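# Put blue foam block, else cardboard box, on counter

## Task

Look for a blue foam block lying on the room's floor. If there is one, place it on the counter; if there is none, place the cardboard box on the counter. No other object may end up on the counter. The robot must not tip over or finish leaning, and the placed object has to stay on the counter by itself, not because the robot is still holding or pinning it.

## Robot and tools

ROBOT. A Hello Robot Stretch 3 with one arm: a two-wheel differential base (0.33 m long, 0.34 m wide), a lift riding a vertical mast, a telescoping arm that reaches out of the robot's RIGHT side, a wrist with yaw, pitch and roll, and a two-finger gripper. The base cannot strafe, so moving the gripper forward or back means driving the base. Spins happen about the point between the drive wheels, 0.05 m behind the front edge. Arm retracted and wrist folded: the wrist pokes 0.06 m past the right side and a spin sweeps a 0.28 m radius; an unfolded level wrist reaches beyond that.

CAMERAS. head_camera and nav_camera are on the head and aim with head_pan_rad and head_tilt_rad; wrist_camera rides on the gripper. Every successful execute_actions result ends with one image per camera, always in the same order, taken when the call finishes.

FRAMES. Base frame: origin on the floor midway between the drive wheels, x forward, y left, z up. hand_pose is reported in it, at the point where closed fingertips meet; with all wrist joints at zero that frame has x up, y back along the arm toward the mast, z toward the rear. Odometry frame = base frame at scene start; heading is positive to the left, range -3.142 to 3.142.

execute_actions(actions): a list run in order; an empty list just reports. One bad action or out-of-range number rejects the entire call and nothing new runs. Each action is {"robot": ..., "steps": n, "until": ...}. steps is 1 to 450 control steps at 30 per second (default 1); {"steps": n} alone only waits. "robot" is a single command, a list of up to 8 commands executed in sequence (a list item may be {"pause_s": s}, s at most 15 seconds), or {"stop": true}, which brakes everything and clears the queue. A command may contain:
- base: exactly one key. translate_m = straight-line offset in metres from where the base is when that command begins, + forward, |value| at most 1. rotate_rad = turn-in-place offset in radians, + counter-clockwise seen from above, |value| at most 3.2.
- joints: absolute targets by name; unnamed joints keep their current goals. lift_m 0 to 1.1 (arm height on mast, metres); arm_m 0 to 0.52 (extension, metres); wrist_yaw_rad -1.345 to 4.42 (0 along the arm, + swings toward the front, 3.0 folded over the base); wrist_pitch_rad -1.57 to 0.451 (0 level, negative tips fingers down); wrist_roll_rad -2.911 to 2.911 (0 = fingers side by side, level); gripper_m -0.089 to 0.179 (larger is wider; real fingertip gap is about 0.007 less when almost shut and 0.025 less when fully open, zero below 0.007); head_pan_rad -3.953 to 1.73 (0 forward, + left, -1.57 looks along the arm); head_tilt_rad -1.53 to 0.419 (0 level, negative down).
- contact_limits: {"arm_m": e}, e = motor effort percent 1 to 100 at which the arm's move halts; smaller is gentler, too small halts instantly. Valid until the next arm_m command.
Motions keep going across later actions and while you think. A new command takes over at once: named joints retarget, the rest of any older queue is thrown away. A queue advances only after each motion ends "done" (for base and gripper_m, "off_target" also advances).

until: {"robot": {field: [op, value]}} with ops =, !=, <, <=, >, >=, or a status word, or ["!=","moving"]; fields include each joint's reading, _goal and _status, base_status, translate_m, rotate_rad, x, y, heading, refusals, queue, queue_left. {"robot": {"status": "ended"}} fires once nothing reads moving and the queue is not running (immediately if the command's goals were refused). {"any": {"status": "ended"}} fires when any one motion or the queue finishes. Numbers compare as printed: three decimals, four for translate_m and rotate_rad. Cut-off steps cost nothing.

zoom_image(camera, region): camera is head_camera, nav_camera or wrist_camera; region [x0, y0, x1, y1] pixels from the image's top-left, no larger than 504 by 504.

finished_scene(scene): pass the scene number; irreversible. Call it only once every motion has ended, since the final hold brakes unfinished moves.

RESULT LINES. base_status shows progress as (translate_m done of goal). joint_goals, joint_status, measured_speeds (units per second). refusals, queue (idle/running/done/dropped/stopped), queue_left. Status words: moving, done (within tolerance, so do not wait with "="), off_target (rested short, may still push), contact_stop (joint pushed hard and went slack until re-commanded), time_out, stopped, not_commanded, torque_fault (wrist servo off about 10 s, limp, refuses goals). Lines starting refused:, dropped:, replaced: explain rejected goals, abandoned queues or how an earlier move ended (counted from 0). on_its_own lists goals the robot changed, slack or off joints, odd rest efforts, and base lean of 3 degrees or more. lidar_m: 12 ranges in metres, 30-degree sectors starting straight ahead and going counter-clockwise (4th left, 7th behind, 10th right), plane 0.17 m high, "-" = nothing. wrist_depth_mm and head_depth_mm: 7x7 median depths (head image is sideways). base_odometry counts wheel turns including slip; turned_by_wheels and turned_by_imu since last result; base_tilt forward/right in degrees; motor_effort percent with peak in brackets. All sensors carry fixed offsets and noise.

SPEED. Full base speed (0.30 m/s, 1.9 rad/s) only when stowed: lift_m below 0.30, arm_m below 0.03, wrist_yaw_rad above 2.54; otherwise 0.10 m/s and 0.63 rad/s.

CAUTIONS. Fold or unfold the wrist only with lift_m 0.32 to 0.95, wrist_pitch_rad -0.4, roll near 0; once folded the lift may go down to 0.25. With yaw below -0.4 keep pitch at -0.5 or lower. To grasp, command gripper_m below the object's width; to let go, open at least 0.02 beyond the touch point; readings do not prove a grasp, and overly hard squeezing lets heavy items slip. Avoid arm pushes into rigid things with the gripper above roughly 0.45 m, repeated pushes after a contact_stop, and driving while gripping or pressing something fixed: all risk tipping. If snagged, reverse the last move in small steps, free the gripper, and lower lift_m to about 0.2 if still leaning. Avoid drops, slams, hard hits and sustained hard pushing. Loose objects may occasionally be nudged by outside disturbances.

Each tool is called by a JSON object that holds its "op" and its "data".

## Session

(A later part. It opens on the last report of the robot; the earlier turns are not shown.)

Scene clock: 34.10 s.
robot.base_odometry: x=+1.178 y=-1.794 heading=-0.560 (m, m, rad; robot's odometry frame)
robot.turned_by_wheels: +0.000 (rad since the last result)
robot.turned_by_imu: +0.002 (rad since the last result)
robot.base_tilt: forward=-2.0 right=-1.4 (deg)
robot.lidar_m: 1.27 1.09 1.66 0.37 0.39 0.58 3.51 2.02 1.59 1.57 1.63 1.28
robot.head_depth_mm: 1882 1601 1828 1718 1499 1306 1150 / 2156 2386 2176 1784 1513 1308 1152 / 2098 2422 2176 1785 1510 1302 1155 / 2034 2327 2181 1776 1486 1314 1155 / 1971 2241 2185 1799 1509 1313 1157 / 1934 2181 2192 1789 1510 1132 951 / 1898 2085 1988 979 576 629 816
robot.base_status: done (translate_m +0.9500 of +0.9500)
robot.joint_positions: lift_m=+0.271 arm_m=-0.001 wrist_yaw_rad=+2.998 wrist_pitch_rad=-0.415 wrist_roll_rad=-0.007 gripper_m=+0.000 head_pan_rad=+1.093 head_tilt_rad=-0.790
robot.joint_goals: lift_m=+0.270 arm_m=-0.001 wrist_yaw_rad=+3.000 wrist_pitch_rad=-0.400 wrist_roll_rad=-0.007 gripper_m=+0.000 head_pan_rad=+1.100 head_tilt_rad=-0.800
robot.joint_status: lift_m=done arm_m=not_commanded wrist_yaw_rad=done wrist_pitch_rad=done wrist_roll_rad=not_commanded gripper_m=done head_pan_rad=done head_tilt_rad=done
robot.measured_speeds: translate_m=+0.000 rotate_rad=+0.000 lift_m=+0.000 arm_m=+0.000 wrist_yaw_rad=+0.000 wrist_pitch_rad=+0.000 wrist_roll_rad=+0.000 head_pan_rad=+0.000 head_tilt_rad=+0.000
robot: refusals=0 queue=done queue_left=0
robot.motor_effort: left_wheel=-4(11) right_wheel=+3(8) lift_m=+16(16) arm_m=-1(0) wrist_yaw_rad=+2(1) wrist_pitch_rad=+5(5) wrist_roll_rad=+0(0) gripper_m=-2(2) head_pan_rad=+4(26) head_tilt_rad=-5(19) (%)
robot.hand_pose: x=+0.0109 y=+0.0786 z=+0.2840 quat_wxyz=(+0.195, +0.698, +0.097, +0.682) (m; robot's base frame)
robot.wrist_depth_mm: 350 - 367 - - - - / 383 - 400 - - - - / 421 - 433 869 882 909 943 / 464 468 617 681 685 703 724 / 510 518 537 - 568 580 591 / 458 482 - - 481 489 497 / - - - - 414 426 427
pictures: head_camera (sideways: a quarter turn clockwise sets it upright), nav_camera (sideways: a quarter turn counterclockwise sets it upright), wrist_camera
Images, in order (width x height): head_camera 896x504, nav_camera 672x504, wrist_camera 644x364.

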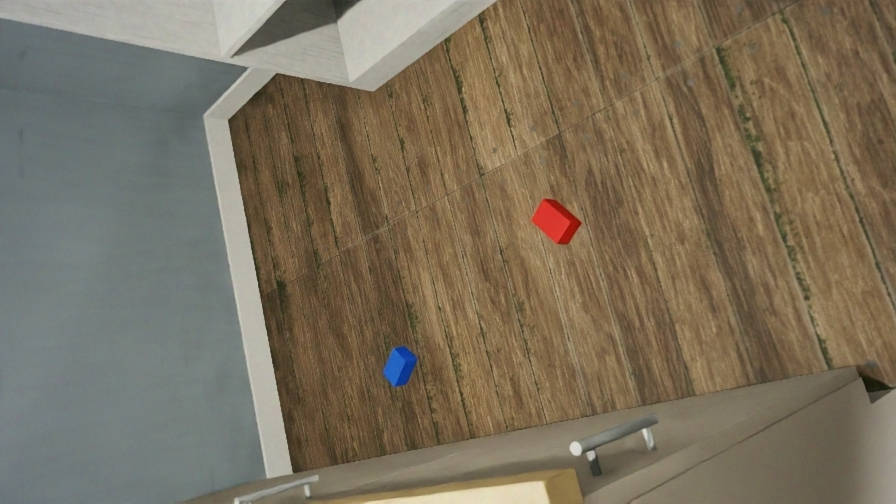

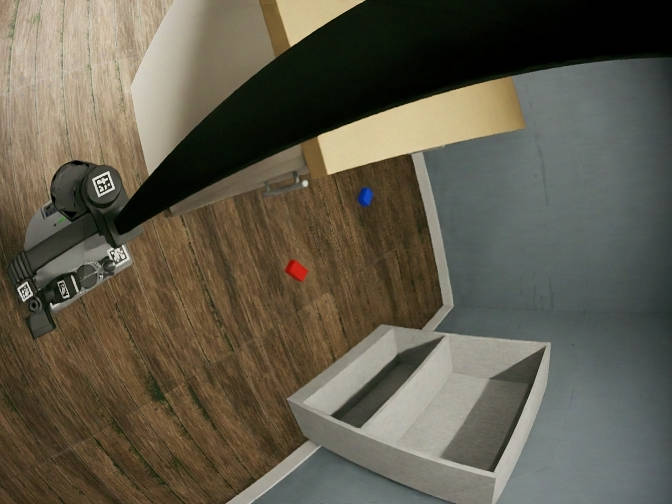

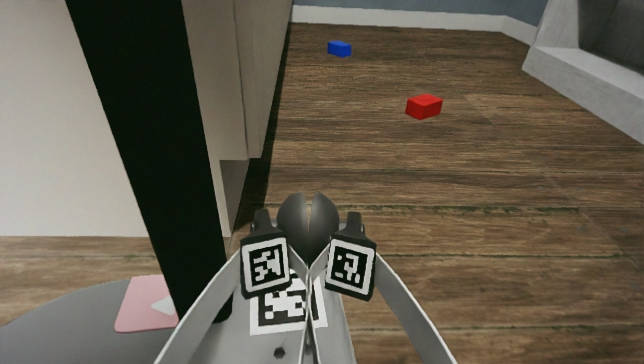

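{"op": "execute_actions", "data": {"actions": [{"robot":[{"base":{"translate_m":0.72},"joints":{"head_pan_rad":-3.0,"head_tilt_rad":-0.9}},{"base":{"rotate_rad":-1.57}},{"base":{"translate_m":-0.2}}],"steps":400,"until":{"robot":{"status":"ended"}}}]}}

Scene clock: 44.07 s.
robot.base_odometry: x=+1.894 y=-2.007 heading=-2.130 (m, m, rad; robot's odometry frame)
robot.turned_by_wheels: -1.570 (rad since the last result)
robot.turned_by_imu: -1.563 (rad since the last result)
robot.base_tilt: forward=-1.9 right=-1.4 (deg)
robot.lidar_m: 1.56 0.74 0.58 0.58 0.38 0.38 1.93 0.96 0.76 0.76 2.37 1.88
robot.head_depth_mm: 1695 1920 1888 1624 1414 1230 1078 / 1735 2002 1889 1624 1407 1257 - / 1807 2064 1914 1617 1408 1247 - / 1858 2127 1909 1623 1416 1258 1170 / 1719 1910 1906 1625 1425 1258 1166 / 1391 1513 1664 1634 1416 1263 1144 / 1169 1258 1347 1526 1435 1258 1140
robot.base_status: done (translate_m -0.2000 of -0.2000)
robot.joint_positions: lift_m=+0.271 arm_m=-0.001 wrist_yaw_rad=+2.998 wrist_pitch_rad=-0.415 wrist_roll_rad=-0.007 gripper_m=+0.000 head_pan_rad=-2.994 head_tilt_rad=-0.890
robot.joint_goals: lift_m=+0.270 arm_m=-0.001 wrist_yaw_rad=+3.000 wrist_pitch_rad=-0.400 wrist_roll_rad=-0.007 gripper_m=+0.000 head_pan_rad=-3.000 head_tilt_rad=-0.900
robot.joint_status: lift_m=done arm_m=not_commanded wrist_yaw_rad=done wrist_pitch_rad=done wrist_roll_rad=not_commanded gripper_m=done head_pan_rad=done head_tilt_rad=done
robot.measured_speeds: translate_m=+0.000 rotate_rad=+0.000 lift_m=+0.000 arm_m=+0.000 wrist_yaw_rad=+0.000 wrist_pitch_rad=+0.000 wrist_roll_rad=+0.000 head_pan_rad=+0.000 head_tilt_rad=+0.000
robot: refusals=0 queue=done queue_left=0
robot.motor_effort: left_wheel=+3(15) right_wheel=-1(7) lift_m=+16(16) arm_m=-1(0) wrist_yaw_rad=+2(2) wrist_pitch_rad=+5(5) wrist_roll_rad=+0(0) gripper_m=-3(2) head_pan_rad=-2(36) head_tilt_rad=-6(19) (%)
robot.hand_pose: x=+0.0109 y=+0.0786 z=+0.2839 quat_wxyz=(+0.195, +0.698, +0.097, +0.682) (m; robot's base frame)
robot.wrist_depth_mm: 365 - 553 562 561 570 574 / 366 - 605 609 616 622 624 / 377 - 645 667 672 683 695 / 380 489 655 667 700 707 720 / 391 504 562 - 573 575 589 / 416 474 - - 481 484 493 / - - - - 416 421 430
pictures: head_camera (sideways: a quarter turn clockwise sets it upright), nav_camera (sideways: a quarter turn counterclockwise sets it upright), wrist_camera
Images, in order (width x height): head_camera 896x504, nav_camera 672x504, wrist_camera 644x364.

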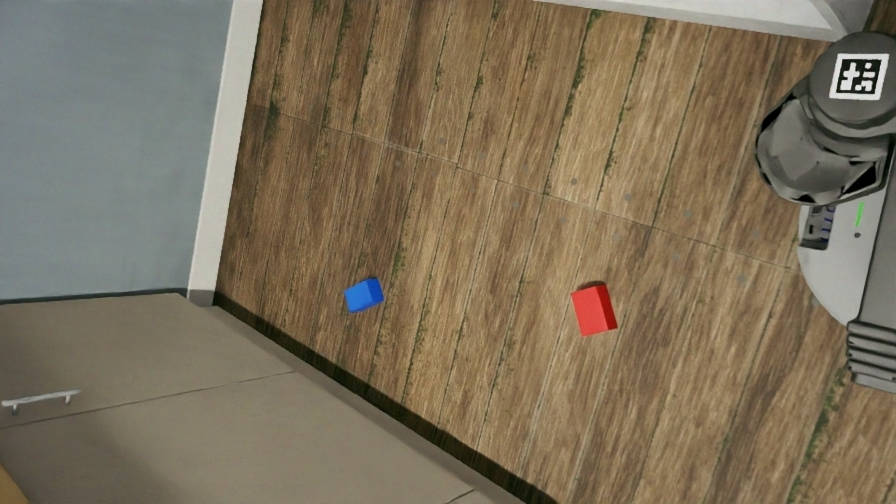

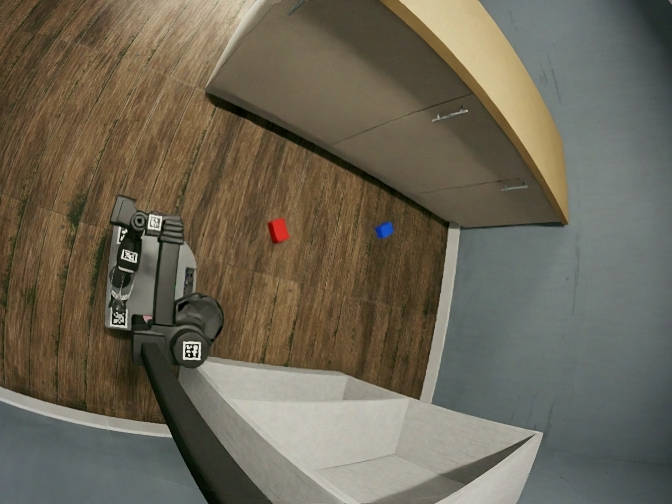

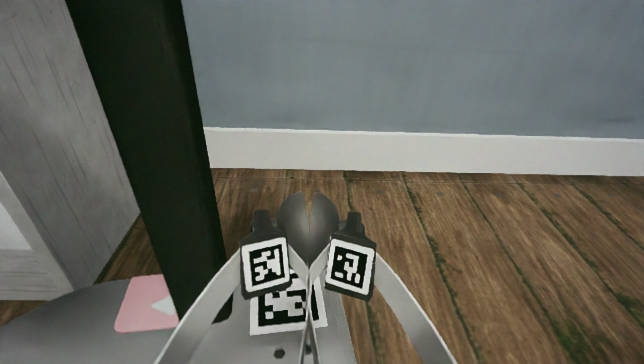

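{"op": "execute_actions", "data": {"actions": [{"robot":{"base":{"translate_m":-0.3},"joints":{"head_pan_rad":-2.4,"head_tilt_rad":-1.1}},"steps":400,"until":{"robot":{"translate_m":["<",-0.2]}}}]}}

Scene clock: 45.77 s.
robot.base_odometry: x=+2.003 y=-1.832 heading=-2.130 (m, m, rad; robot's odometry frame)
robot.turned_by_wheels: +0.000 (rad since the last result)
robot.turned_by_imu: -0.001 (rad since the last result)
robot.base_tilt: forward=-1.7 right=-1.5 (deg)
robot.lidar_m: 1.63 0.77 0.61 0.27 0.28 0.87 1.72 0.93 0.74 0.73 2.63 2.08
robot.head_depth_mm: 1242 1649 1543 1409 1288 1218 - / 1119 1405 1569 1431 1296 1220 - / 1013 1242 1552 1412 1283 - - / 918 1113 1502 1433 1302 - 1090 / 852 1001 1233 1432 1305 1225 1112 / 787 917 1106 1389 1304 1210 1110 / 731 845 995 1216 1305 1209 1112
robot.base_status: moving (translate_m -0.2068 of -0.3000)
robot.joint_positions: lift_m=+0.271 arm_m=-0.001 wrist_yaw_rad=+2.998 wrist_pitch_rad=-0.415 wrist_roll_rad=-0.007 gripper_m=+0.000 head_pan_rad=-2.407 head_tilt_rad=-1.087
robot.joint_goals: lift_m=+0.270 arm_m=-0.001 wrist_yaw_rad=+3.000 wrist_pitch_rad=-0.400 wrist_roll_rad=-0.007 gripper_m=+0.000 head_pan_rad=-2.400 head_tilt_rad=-1.100
robot.joint_status: lift_m=done arm_m=not_commanded wrist_yaw_rad=done wrist_pitch_rad=done wrist_roll_rad=not_commanded gripper_m=done head_pan_rad=done head_tilt_rad=done
robot.measured_speeds: translate_m=-0.242 rotate_rad=+0.000 lift_m=+0.000 arm_m=+0.000 wrist_yaw_rad=+0.000 wrist_pitch_rad=+0.000 wrist_roll_rad=+0.000 head_pan_rad=+0.000 head_tilt_rad=+0.000
robot: refusals=0 queue=running queue_left=0
robot.motor_effort: left_wheel=+7(9) right_wheel=+0(7) lift_m=+16(16) arm_m=-1(1) wrist_yaw_rad=+2(2) wrist_pitch_rad=+5(5) wrist_roll_rad=+0(0) gripper_m=-3(3) head_pan_rad=+3(30) head_tilt_rad=-7(28) (%)
robot.hand_pose: x=+0.0109 y=+0.0786 z=+0.2839 quat_wxyz=(+0.195, +0.698, +0.097, +0.682) (m; robot's base frame)
robot.wrist_depth_mm: 501 - 364 579 590 588 595 / 552 - 405 635 641 639 651 / 580 - 455 686 698 711 721 / 480 481 466 681 683 706 730 / 414 417 427 - 567 576 591 / 446 436 - - 479 490 498 / - - - - 417 425 427
pictures: head_camera (sideways: a quarter turn clockwise sets it upright), nav_camera (sideways: a quarter turn counterclockwise sets it upright), wrist_camera
Images, in order (width x height): head_camera 896x504, nav_camera 672x504, wrist_camera 644x364.

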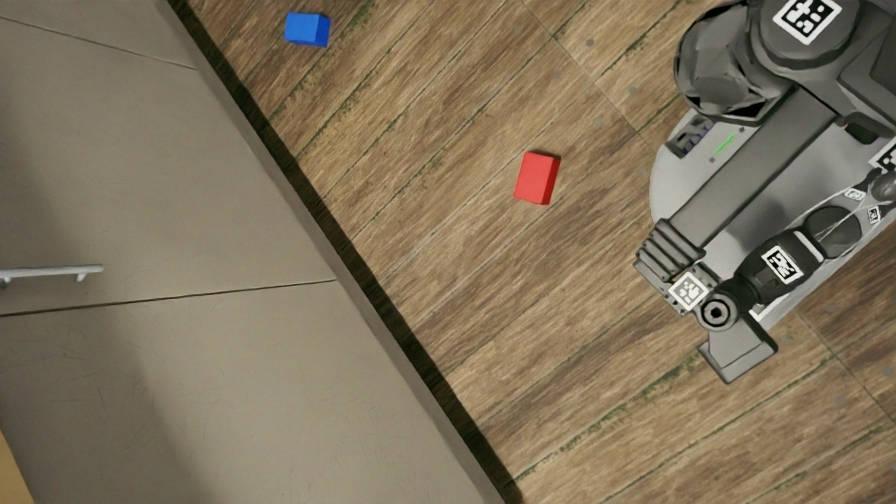

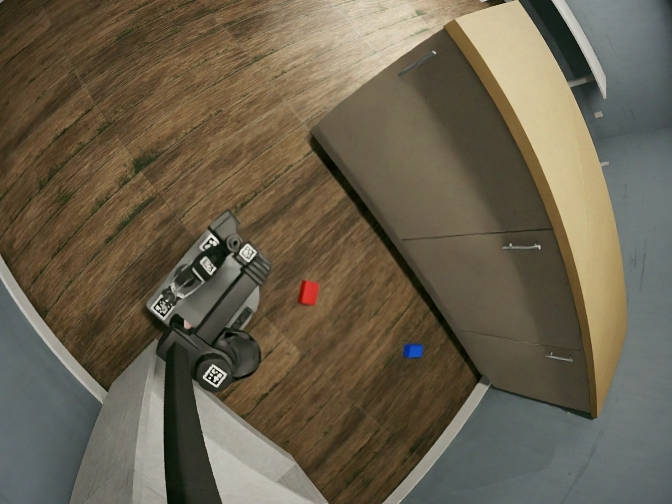

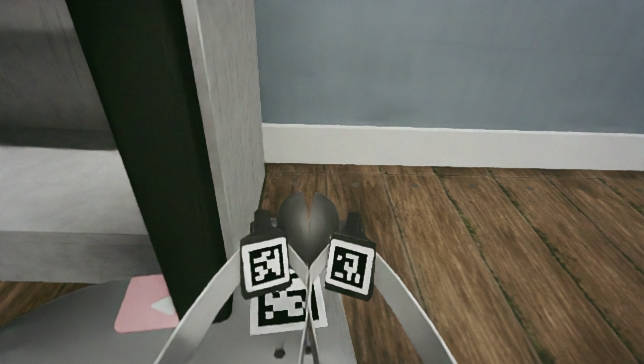

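{"op": "execute_actions", "data": {"actions": [{"steps":60,"until":{"robot":{"status":"ended"}}},{"robot":[{"base":{"translate_m":-0.97},"joints":{"head_pan_rad":-1.57,"head_tilt_rad":-1.2}},{"joints":{"lift_m":0.36}}],"steps":400,"until":{"robot":{"status":"ended"}}},{"robot":{"joints":{"wrist_yaw_rad":0}},"steps":100,"until":{"robot":{"wrist_yaw_rad":["<",1.3]}}},{"robot":{"joints":{"wrist_pitch_rad":-1.5,"gripper_m":0.15,"arm_m":0.1}},"steps":200,"until":{"robot":{"status":"ended"}}}]}}

Scene clock: 57.03 s.
robot.base_odometry: x=+2.567 y=-0.930 heading=-2.130 (m, m, rad; robot's odometry frame)
robot.turned_by_wheels: +0.000 (rad since the last result)
robot.turned_by_imu: -0.004 (rad since the last result)
robot.base_tilt: forward=-2.0 right=-1.4 (deg)
robot.lidar_m: 1.97 0.85 0.43 0.72 0.78 0.67 0.67 0.72 0.61 0.61 0.65 0.98
robot.head_depth_mm: 616 756 980 1327 1262 1181 - / 626 772 1008 1325 1264 - - / 637 790 1032 1361 1255 - - / 648 804 1062 1361 1265 1189 1103 / 657 823 1091 1359 1271 1189 1115 / 671 841 1123 1372 1274 1188 1122 / 683 861 1161 1381 1276 1194 1120
robot.base_status: done (translate_m -0.9700 of -0.9700)
robot.joint_positions: lift_m=+0.359 arm_m=+0.100 wrist_yaw_rad=+0.003 wrist_pitch_rad=-1.493 wrist_roll_rad=-0.007 gripper_m=+0.150 head_pan_rad=-1.576 head_tilt_rad=-1.186
robot.joint_goals: lift_m=+0.360 arm_m=+0.100 wrist_yaw_rad=+0.000 wrist_pitch_rad=-1.500 wrist_roll_rad=-0.007 gripper_m=+0.150 head_pan_rad=-1.570 head_tilt_rad=-1.200
robot.joint_status: lift_m=done arm_m=done wrist_yaw_rad=done wrist_pitch_rad=done wrist_roll_rad=not_commanded gripper_m=done head_pan_rad=done head_tilt_rad=done
robot.measured_speeds: translate_m=+0.000 rotate_rad=+0.000 lift_m=+0.000 arm_m=+0.000 wrist_yaw_rad=+0.000 wrist_pitch_rad=+0.000 wrist_roll_rad=+0.000 head_pan_rad=+0.000 head_tilt_rad=+0.000
robot: refusals=0 queue=done queue_left=0
robot.motor_effort: left_wheel=+2(9) right_wheel=-1(7) lift_m=+53(58) arm_m=+5(5) wrist_yaw_rad=-3(3) wrist_pitch_rad=-2(3) wrist_roll_rad=+0(0) gripper_m=+0(94) head_pan_rad=+3(34) head_tilt_rad=-9(22) (%)
robot.hand_pose: x=-0.0216 y=-0.2404 z=+0.2407 quat_wxyz=(+0.522, +0.483, -0.516, -0.478) (m; robot's base frame)
robot.wrist_depth_mm: 362 367 373 337 382 386 390 / 370 373 378 382 389 394 402 / 377 380 388 393 396 402 408 / 382 390 395 398 407 410 416 / 390 399 400 406 414 420 429 / 402 408 410 - - - 434 / 413 414 417 - - - 448
pictures: head_camera (sideways: a quarter turn clockwise sets it upright), nav_camera (sideways: a quarter turn counterclockwise sets it upright), wrist_camera
Images, in order (width x height): head_camera 896x504, nav_camera 672x504, wrist_camera 644x364.

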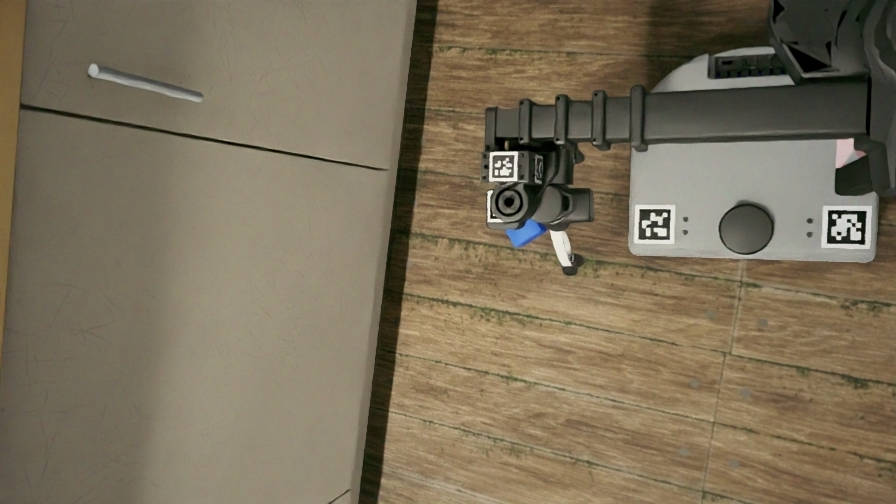

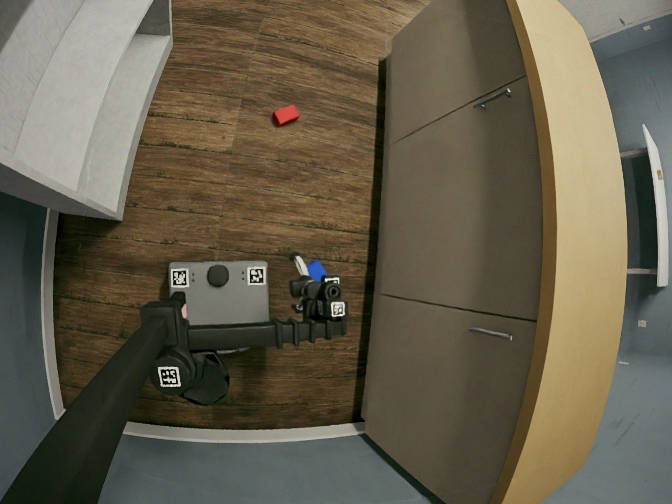

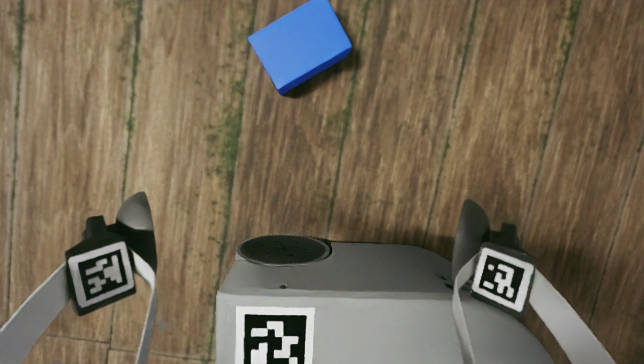

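{"op": "execute_actions", "data": {"actions": [{"robot":{"joints":{"wrist_roll_rad":0.49,"gripper_m":0.179,"arm_m":0.225,"lift_m":0.25}},"steps":200,"until":{"robot":{"status":"ended"}}}]}}

Scene clock: 59.53 s.
robot.base_odometry: x=+2.567 y=-0.930 heading=-2.130 (m, m, rad; robot's odometry frame)
robot.turned_by_wheels: +0.000 (rad since the last result)
robot.turned_by_imu: +0.000 (rad since the last result)
robot.base_tilt: forward=-1.9 right=-1.4 (deg)
robot.lidar_m: 1.97 0.84 0.44 0.72 0.78 0.68 0.67 0.72 0.61 0.60 0.65 0.98
robot.head_depth_mm: 616 755 974 1325 1255 1175 - / 625 771 1007 1332 1264 - - / 639 790 1032 1386 1261 - - / 646 807 1068 1354 1266 1182 1099 / 660 820 1097 1367 1273 1183 1118 / 670 841 1125 1371 1274 1192 1117 / 683 858 1157 1376 1274 1196 1127
robot.base_status: done (translate_m -0.9700 of -0.9700)
robot.joint_positions: lift_m=+0.251 arm_m=+0.225 wrist_yaw_rad=+0.002 wrist_pitch_rad=-1.494 wrist_roll_rad=+0.486 gripper_m=+0.179 head_pan_rad=-1.576 head_tilt_rad=-1.186
robot.joint_goals: lift_m=+0.250 arm_m=+0.225 wrist_yaw_rad=+0.000 wrist_pitch_rad=-1.500 wrist_roll_rad=+0.490 gripper_m=+0.179 head_pan_rad=-1.570 head_tilt_rad=-1.200
robot.joint_status: lift_m=done arm_m=done wrist_yaw_rad=done wrist_pitch_rad=done wrist_roll_rad=done gripper_m=done head_pan_rad=done head_tilt_rad=done
robot.measured_speeds: translate_m=+0.000 rotate_rad=+0.000 lift_m=+0.000 arm_m=+0.000 wrist_yaw_rad=+0.000 wrist_pitch_rad=+0.000 wrist_roll_rad=+0.000 head_pan_rad=+0.000 head_tilt_rad=+0.000
robot: refusals=0 queue=done queue_left=0
robot.motor_effort: left_wheel=+3(3) right_wheel=-1(2) lift_m=+16(53) arm_m=+5(5) wrist_yaw_rad=-2(2) wrist_pitch_rad=-2(2) wrist_roll_rad=+1(2) gripper_m=+1(94) head_pan_rad=+2(3) head_tilt_rad=-9(8) (%)
robot.hand_pose: x=-0.0217 y=-0.3650 z=+0.1320 quat_wxyz=(+0.379, +0.351, -0.628, -0.582) (m; robot's base frame)
robot.wrist_depth_mm: 271 273 272 273 273 275 275 / 277 277 279 280 280 280 281 / 282 284 284 283 286 287 286 / 289 290 289 247 292 292 294 / - 298 298 298 299 298 301 / - 303 306 304 307 308 308 / 311 311 312 313 314 311 -
pictures: head_camera (sideways: a quarter turn clockwise sets it upright), nav_camera (sideways: a quarter turn counterclockwise sets it upright), wrist_camera
Images, in order (width x height): head_camera 896x504, nav_camera 672x504, wrist_camera 644x364.

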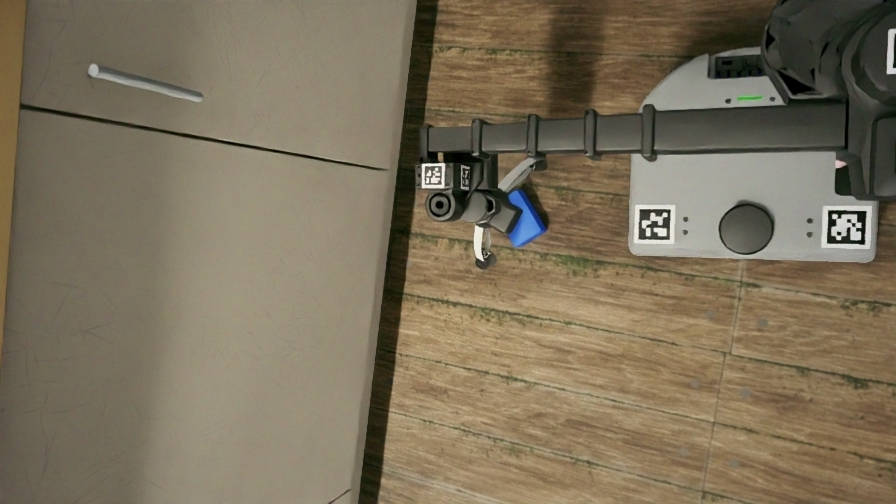

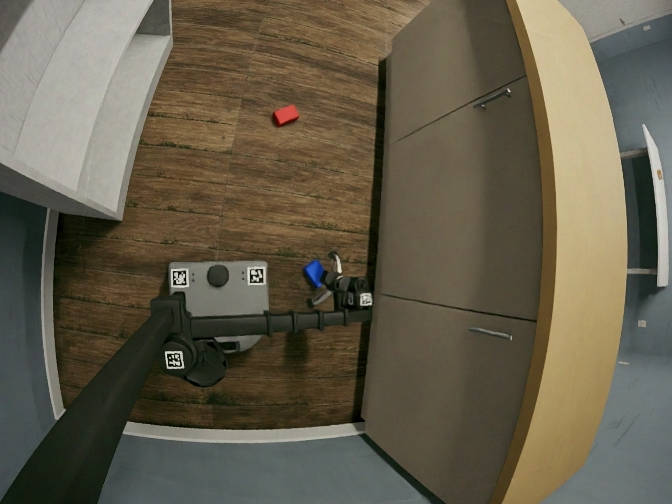

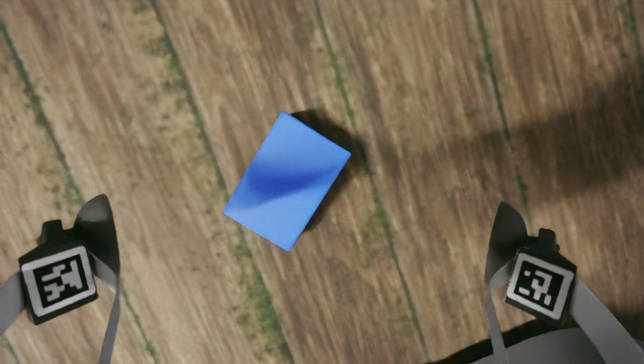

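{"op": "execute_actions", "data": {"actions": [{"robot":[{"joints":{"wrist_roll_rad":-0.52,"lift_m":0.22}},{"joints":{"lift_m":0.185}}],"steps":200,"until":{"robot":{"status":"ended"}}}]}}

Scene clock: 61.83 s.
robot.base_odometry: x=+2.567 y=-0.930 heading=-2.130 (m, m, rad; robot's odometry frame)
robot.turned_by_wheels: +0.000 (rad since the last result)
robot.turned_by_imu: +0.000 (rad since the last result)
robot.base_tilt: forward=-1.9 right=-1.4 (deg)
robot.lidar_m: 1.97 0.84 0.44 0.72 0.78 0.68 0.67 0.72 0.61 0.61 0.65 0.98
robot.head_depth_mm: 616 756 980 1335 1262 1173 - / 627 770 1011 1337 1254 - - / 636 789 1030 1383 1262 - - / 648 805 1063 1364 1264 1186 1107 / 659 823 1099 1365 1273 1188 1113 / 672 841 1131 1375 1279 1189 1123 / 683 859 1157 1371 1282 1194 1124
robot.base_status: done (translate_m -0.9700 of -0.9700)
robot.joint_positions: lift_m=+0.186 arm_m=+0.225 wrist_yaw_rad=+0.002 wrist_pitch_rad=-1.495 wrist_roll_rad=-0.515 gripper_m=+0.179 head_pan_rad=-1.576 head_tilt_rad=-1.186
robot.joint_goals: lift_m=+0.185 arm_m=+0.225 wrist_yaw_rad=+0.000 wrist_pitch_rad=-1.500 wrist_roll_rad=-0.520 gripper_m=+0.179 head_pan_rad=-1.570 head_tilt_rad=-1.200
robot.joint_status: lift_m=done arm_m=done wrist_yaw_rad=done wrist_pitch_rad=done wrist_roll_rad=done gripper_m=done head_pan_rad=done head_tilt_rad=done
robot.measured_speeds: translate_m=+0.000 rotate_rad=+0.000 lift_m=+0.000 arm_m=+0.000 wrist_yaw_rad=+0.000 wrist_pitch_rad=+0.000 wrist_roll_rad=+0.000 head_pan_rad=+0.000 head_tilt_rad=+0.000
robot: refusals=0 queue=done queue_left=0
robot.motor_effort: left_wheel=+2(3) right_wheel=-1(2) lift_m=+16(16) arm_m=+5(5) wrist_yaw_rad=-2(2) wrist_pitch_rad=-2(2) wrist_roll_rad=-2(3) gripper_m=+1(1) head_pan_rad=+3(3) head_tilt_rad=-8(8) (%)
robot.hand_pose: x=-0.0216 y=-0.3652 z=+0.0670 quat_wxyz=(+0.634, +0.588, -0.368, -0.342) (m; robot's base frame)
robot.wrist_depth_mm: 199 203 208 213 218 224 229 / 203 208 213 217 223 228 234 / 208 213 215 180 228 233 241 / 213 216 180 182 233 239 245 / - 223 225 232 239 244 252 / - 227 233 240 245 249 260 / 228 231 240 245 252 259 267
pictures: head_camera (sideways: a quarter turn clockwise sets it upright), nav_camera (sideways: a quarter turn counterclockwise sets it upright), wrist_camera
Images, in order (width x height): head_camera 896x504, nav_camera 672x504, wrist_camera 644x364.

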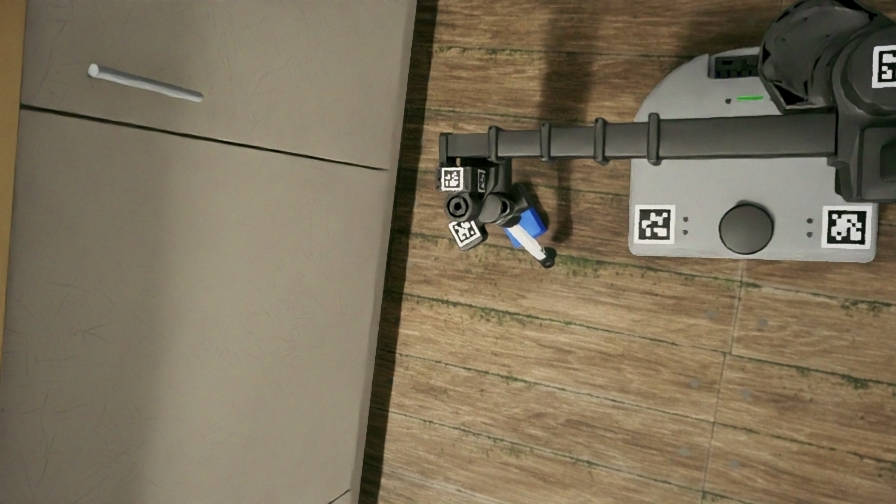

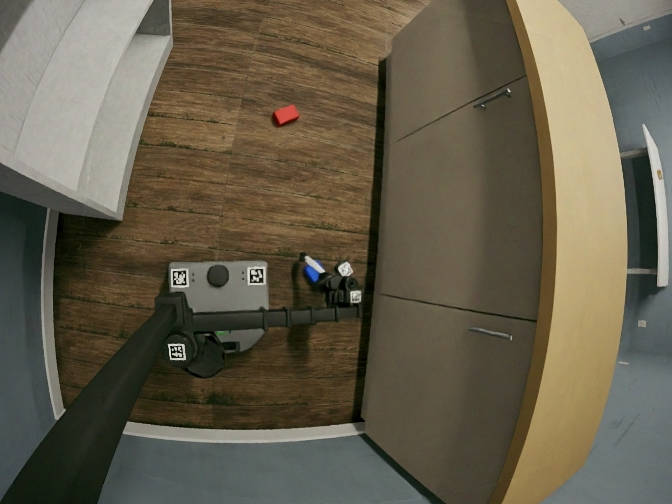

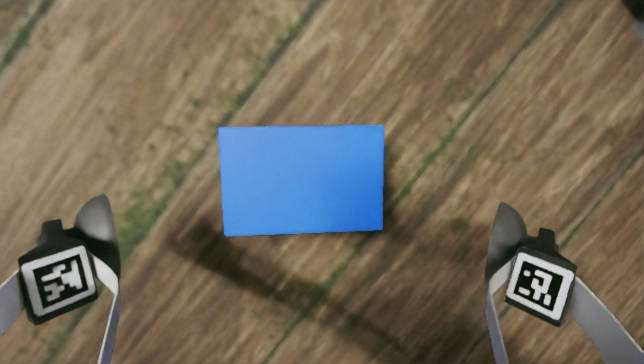

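{"op": "execute_actions", "data": {"actions": [{"robot":[{"joints":{"arm_m":0.237,"lift_m":0.145}},{"joints":{"gripper_m":0.04}}],"steps":200,"until":{"robot":{"status":"ended"}}}]}}

Scene clock: 64.97 s.
robot.base_odometry: x=+2.567 y=-0.930 heading=-2.130 (m, m, rad; robot's odometry frame)
robot.turned_by_wheels: +0.000 (rad since the last result)
robot.turned_by_imu: +0.000 (rad since the last result)
robot.base_tilt: forward=-1.9 right=-1.4 (deg)
robot.lidar_m: 1.97 0.84 0.44 0.72 0.78 0.68 0.67 0.72 0.61 0.61 0.65 0.98
robot.head_depth_mm: 616 758 977 1332 1254 1175 - / 627 769 1006 1336 1255 - - / 636 788 1028 1375 1269 - - / 647 805 1063 1363 1271 1194 1104 / 660 824 1094 1366 1267 1191 1115 / 670 841 1127 1358 1277 1192 1118 / 683 860 1160 1373 1277 1195 1123
robot.base_status: done (translate_m -0.9700 of -0.9700)
robot.joint_positions: lift_m=+0.146 arm_m=+0.237 wrist_yaw_rad=+0.002 wrist_pitch_rad=-1.495 wrist_roll_rad=-0.515 gripper_m=+0.041 head_pan_rad=-1.576 head_tilt_rad=-1.186
robot.joint_goals: lift_m=+0.145 arm_m=+0.237 wrist_yaw_rad=+0.000 wrist_pitch_rad=-1.500 wrist_roll_rad=-0.520 gripper_m=+0.040 head_pan_rad=-1.570 head_tilt_rad=-1.200
robot.joint_status: lift_m=done arm_m=done wrist_yaw_rad=done wrist_pitch_rad=done wrist_roll_rad=done gripper_m=done head_pan_rad=done head_tilt_rad=done
robot.measured_speeds: translate_m=+0.000 rotate_rad=+0.000 lift_m=+0.000 arm_m=+0.000 wrist_yaw_rad=+0.000 wrist_pitch_rad=+0.000 wrist_roll_rad=+0.000 head_pan_rad=+0.000 head_tilt_rad=+0.000
robot: refusals=0 queue=done queue_left=0
robot.motor_effort: left_wheel=+3(3) right_wheel=-1(2) lift_m=+16(16) arm_m=+4(5) wrist_yaw_rad=-2(2) wrist_pitch_rad=-2(2) wrist_roll_rad=-2(2) gripper_m=-26(100) head_pan_rad=+3(2) head_tilt_rad=-8(9) (%)
robot.hand_pose: x=-0.0216 y=-0.3770 z=+0.0270 quat_wxyz=(+0.634, +0.588, -0.368, -0.342) (m; robot's base frame)
robot.wrist_depth_mm: 164 167 171 175 180 184 188 / 168 170 175 179 183 188 193 / 171 175 178 182 187 192 197 / 175 178 135 138 191 197 203 / 179 181 138 141 144 202 208 / 183 188 143 195 202 208 214 / 186 191 196 201 207 212 219
pictures: head_camera (sideways: a quarter turn clockwise sets it upright), nav_camera (sideways: a quarter turn counterclockwise sets it upright), wrist_camera
Images, in order (width x height): head_camera 896x504, nav_camera 672x504, wrist_camera 644x364.

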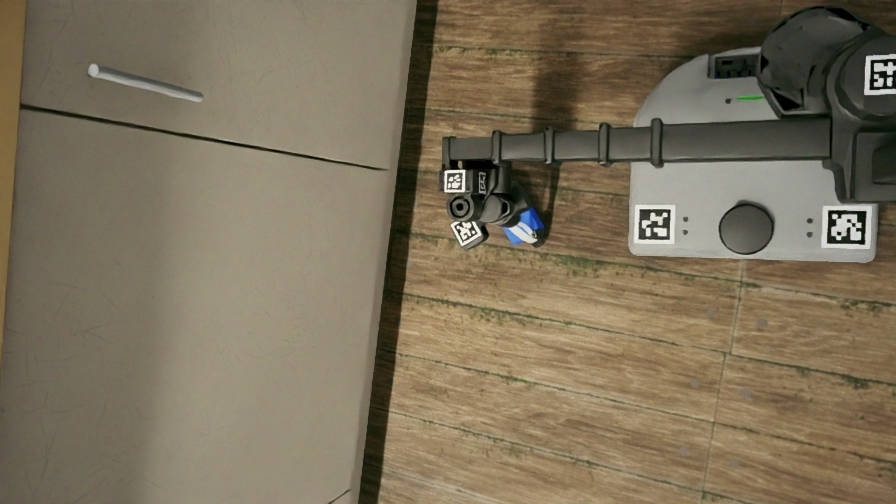

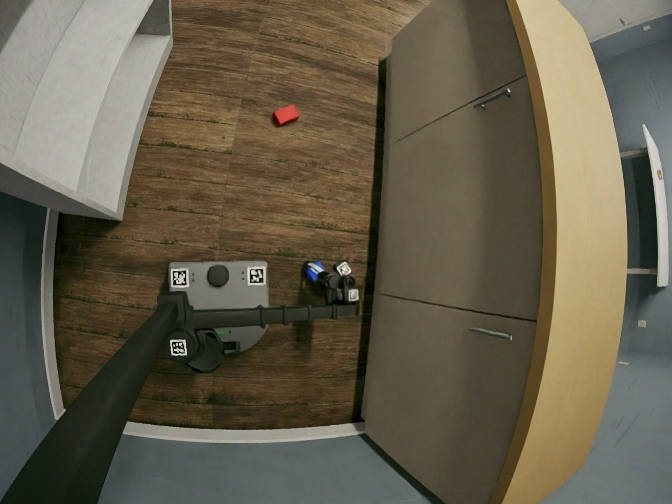

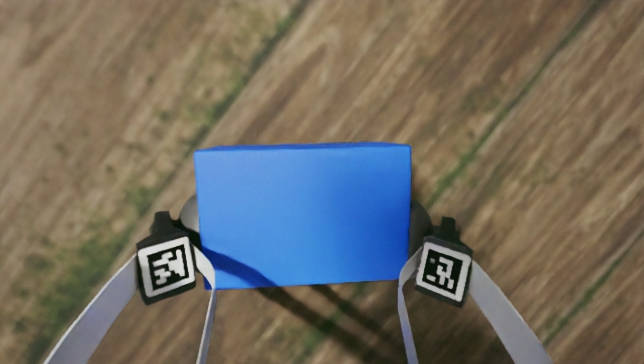

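{"op": "execute_actions", "data": {"actions": [{"robot":{"joints":{"lift_m":1.0}},"steps":100,"until":{"robot":{"lift_m":[">",0.2]}}},{"robot":{"joints":{"arm_m":0.02,"wrist_roll_rad":0,"wrist_pitch_rad":-0.05,"head_tilt_rad":-0.6}},"steps":400,"until":{"robot":{"status":"ended"}}}]}}

Scene clock: 73.70 s.
robot.base_odometry: x=+2.567 y=-0.930 heading=-2.130 (m, m, rad; robot's odometry frame)
robot.turned_by_wheels: +0.000 (rad since the last result)
robot.turned_by_imu: -0.001 (rad since the last result)
robot.base_tilt: forward=-2.0 right=-1.4 (deg)
robot.lidar_m: 1.97 0.84 0.44 0.72 0.78 0.68 0.67 0.72 0.61 0.60 0.65 0.98
robot.head_depth_mm: 3327 3606 949 - - - 1167 / 3454 3717 958 - - - 1197 / 3378 3777 703 - - - 1199 / 3451 3848 396 692 813 937 1171 / 3479 3853 910 722 814 964 1193 / 3542 3818 909 721 830 987 1191 / 3546 - 907 748 855 1021 1224
robot.base_status: done (translate_m -0.9700 of -0.9700)
robot.joint_positions: lift_m=+0.999 arm_m=+0.020 wrist_yaw_rad=+0.002 wrist_pitch_rad=-0.079 wrist_roll_rad=-0.001 gripper_m=+0.048 head_pan_rad=-1.576 head_tilt_rad=-0.606
robot.joint_goals: lift_m=+1.000 arm_m=+0.020 wrist_yaw_rad=+0.000 wrist_pitch_rad=-0.050 wrist_roll_rad=+0.000 gripper_m=+0.047 head_pan_rad=-1.570 head_tilt_rad=-0.600
robot.joint_status: lift_m=done arm_m=done wrist_yaw_rad=done wrist_pitch_rad=done wrist_roll_rad=done gripper_m=done head_pan_rad=done head_tilt_rad=done
robot.measured_speeds: translate_m=+0.000 rotate_rad=+0.000 lift_m=+0.000 arm_m=+0.000 wrist_yaw_rad=+0.000 wrist_pitch_rad=+0.000 wrist_roll_rad=+0.000 head_pan_rad=+0.000 head_tilt_rad=+0.000
robot: refusals=0 queue=done queue_left=0
robot.on_its_own: gripper_m is held at +0.047, not at your +0.040, by its stall guard, which is not easing now
robot.motor_effort: left_wheel=+3(3) right_wheel=-2(2) lift_m=+54(56) arm_m=-5(4) wrist_yaw_rad=-2(2) wrist_pitch_rad=+10(21) wrist_roll_rad=+0(3) gripper_m=-21(25) head_pan_rad=+2(3) head_tilt_rad=+4(40) (%)
robot.hand_pose: x=-0.0210 y=-0.4189 z=+1.0939 quat_wxyz=(+0.707, +0.029, -0.706, -0.028) (m; robot's base frame)
robot.wrist_depth_mm: - - - - - - 920 / - - - - - - 894 / - - - - - - 889 / 803 825 135 138 759 - 844 / 545 592 138 141 144 613 615 / 415 401 264 393 401 461 450 / 442 427 389 377 370 365 359
pictures: head_camera (sideways: a quarter turn clockwise sets it upright), nav_camera (sideways: a quarter turn counterclockwise sets it upright), wrist_camera
Images, in order (width x height): head_camera 896x504, nav_camera 672x504, wrist_camera 644x364.

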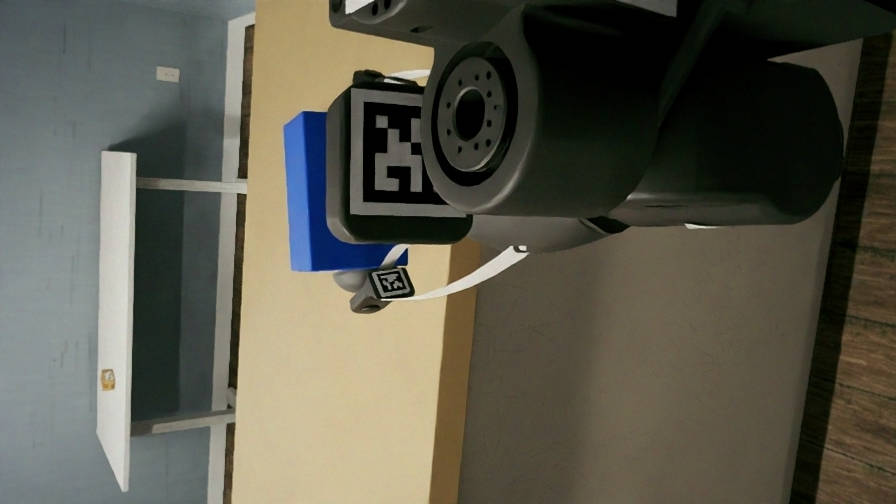

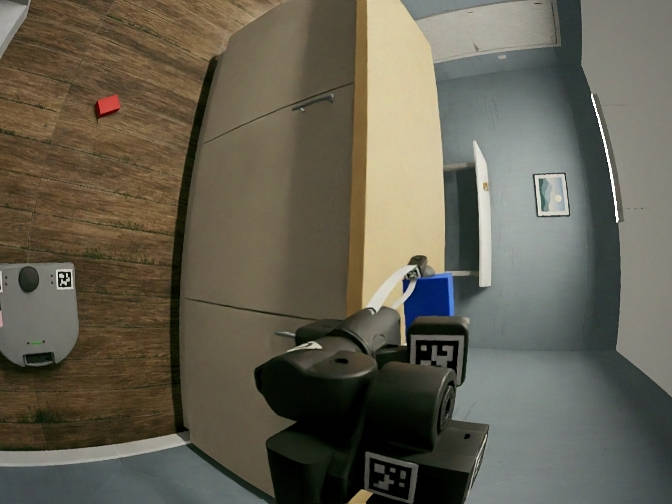

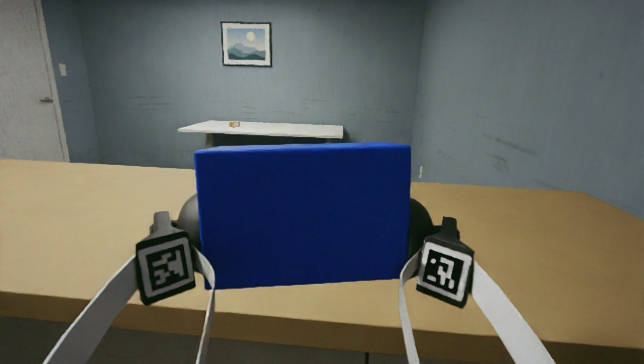

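{"op": "execute_actions", "data": {"actions": [{"robot":[{"joints":{"arm_m":0.34,"lift_m":0.92}},{"joints":{"lift_m":0.87}}],"steps":400,"until":{"robot":{"status":"ended"}}}]}}

Scene clock: 78.47 s.
robot.base_odometry: x=+2.567 y=-0.930 heading=-2.130 (m, m, rad; robot's odometry frame)
robot.turned_by_wheels: +0.000 (rad since the last result)
robot.turned_by_imu: -0.001 (rad since the last result)
robot.base_tilt: forward=-1.9 right=-1.4 (deg)
robot.lidar_m: 1.98 0.84 0.43 0.72 0.78 0.67 0.67 0.72 0.61 0.61 0.65 0.98
robot.head_depth_mm: 3356 3633 955 - 769 867 1034 / 3408 3692 1011 697 750 889 1062 / 3434 3861 1011 - 776 910 1169 / 3466 3877 911 717 796 934 1172 / 3475 3819 908 723 815 960 1194 / 3517 3847 912 723 828 988 1196 / 3587 - 910 750 851 1021 1219
robot.base_status: done (translate_m -0.9700 of -0.9700)
robot.joint_positions: lift_m=+0.871 arm_m=+0.340 wrist_yaw_rad=+0.002 wrist_pitch_rad=-0.078 wrist_roll_rad=-0.001 gripper_m=+0.048 head_pan_rad=-1.576 head_tilt_rad=-0.606
robot.joint_goals: lift_m=+0.870 arm_m=+0.340 wrist_yaw_rad=+0.000 wrist_pitch_rad=-0.050 wrist_roll_rad=+0.000 gripper_m=+0.047 head_pan_rad=-1.570 head_tilt_rad=-0.600
robot.joint_status: lift_m=done arm_m=done wrist_yaw_rad=done wrist_pitch_rad=done wrist_roll_rad=done gripper_m=done head_pan_rad=done head_tilt_rad=done
robot.measured_speeds: translate_m=+0.000 rotate_rad=+0.000 lift_m=+0.000 arm_m=+0.000 wrist_yaw_rad=+0.000 wrist_pitch_rad=+0.000 wrist_roll_rad=+0.000 head_pan_rad=+0.000 head_tilt_rad=+0.000
robot: refusals=0 queue=done queue_left=0
robot.on_its_own: gripper_m is held at +0.047, not at your +0.040, by its stall guard, which is not easing now
robot.motor_effort: left_wheel=+3(3) right_wheel=-1(1) lift_m=+16(53) arm_m=+5(5) wrist_yaw_rad=-2(1) wrist_pitch_rad=+10(10) wrist_roll_rad=+0(0) gripper_m=-23(23) head_pan_rad=+3(2) head_tilt_rad=+4(4) (%)
robot.hand_pose: x=-0.0210 y=-0.7382 z=+0.9652 quat_wxyz=(+0.707, +0.029, -0.706, -0.027) (m; robot's base frame)
robot.wrist_depth_mm: - - - - - - 961 / - - - - - - 942 / - - - - - - 950 / 401 412 135 138 378 467 483 / 272 292 138 141 144 301 307 / 205 199 167 195 198 228 225 / 171 166 169 171 173 175 178
pictures: head_camera (sideways: a quarter turn clockwise sets it upright), nav_camera (sideways: a quarter turn counterclockwise sets it upright), wrist_camera
Images, in order (width x height): head_camera 896x504, nav_camera 672x504, wrist_camera 644x364.

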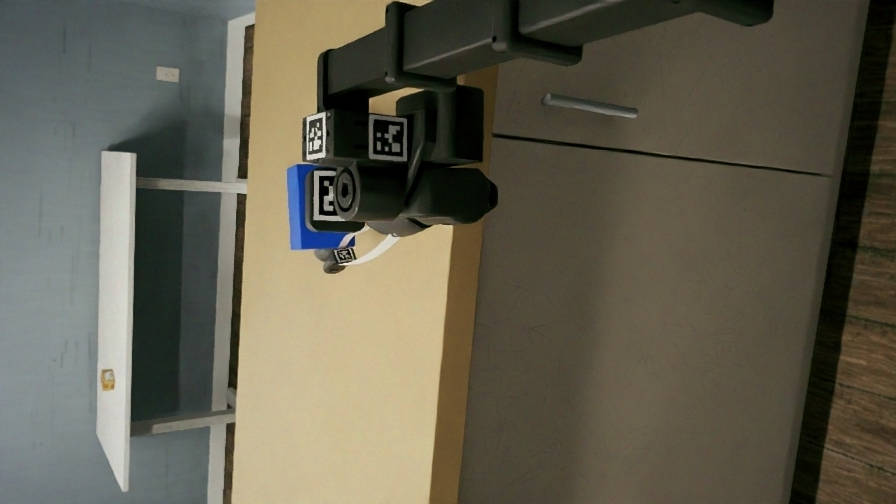

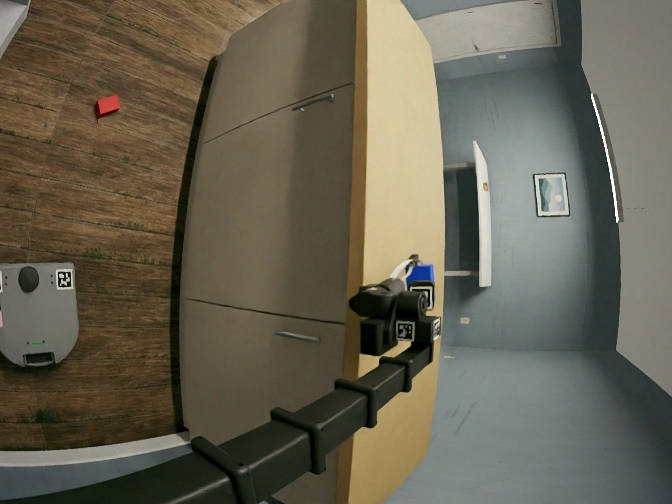

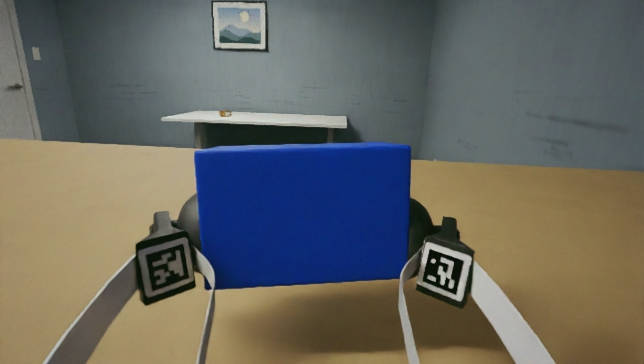

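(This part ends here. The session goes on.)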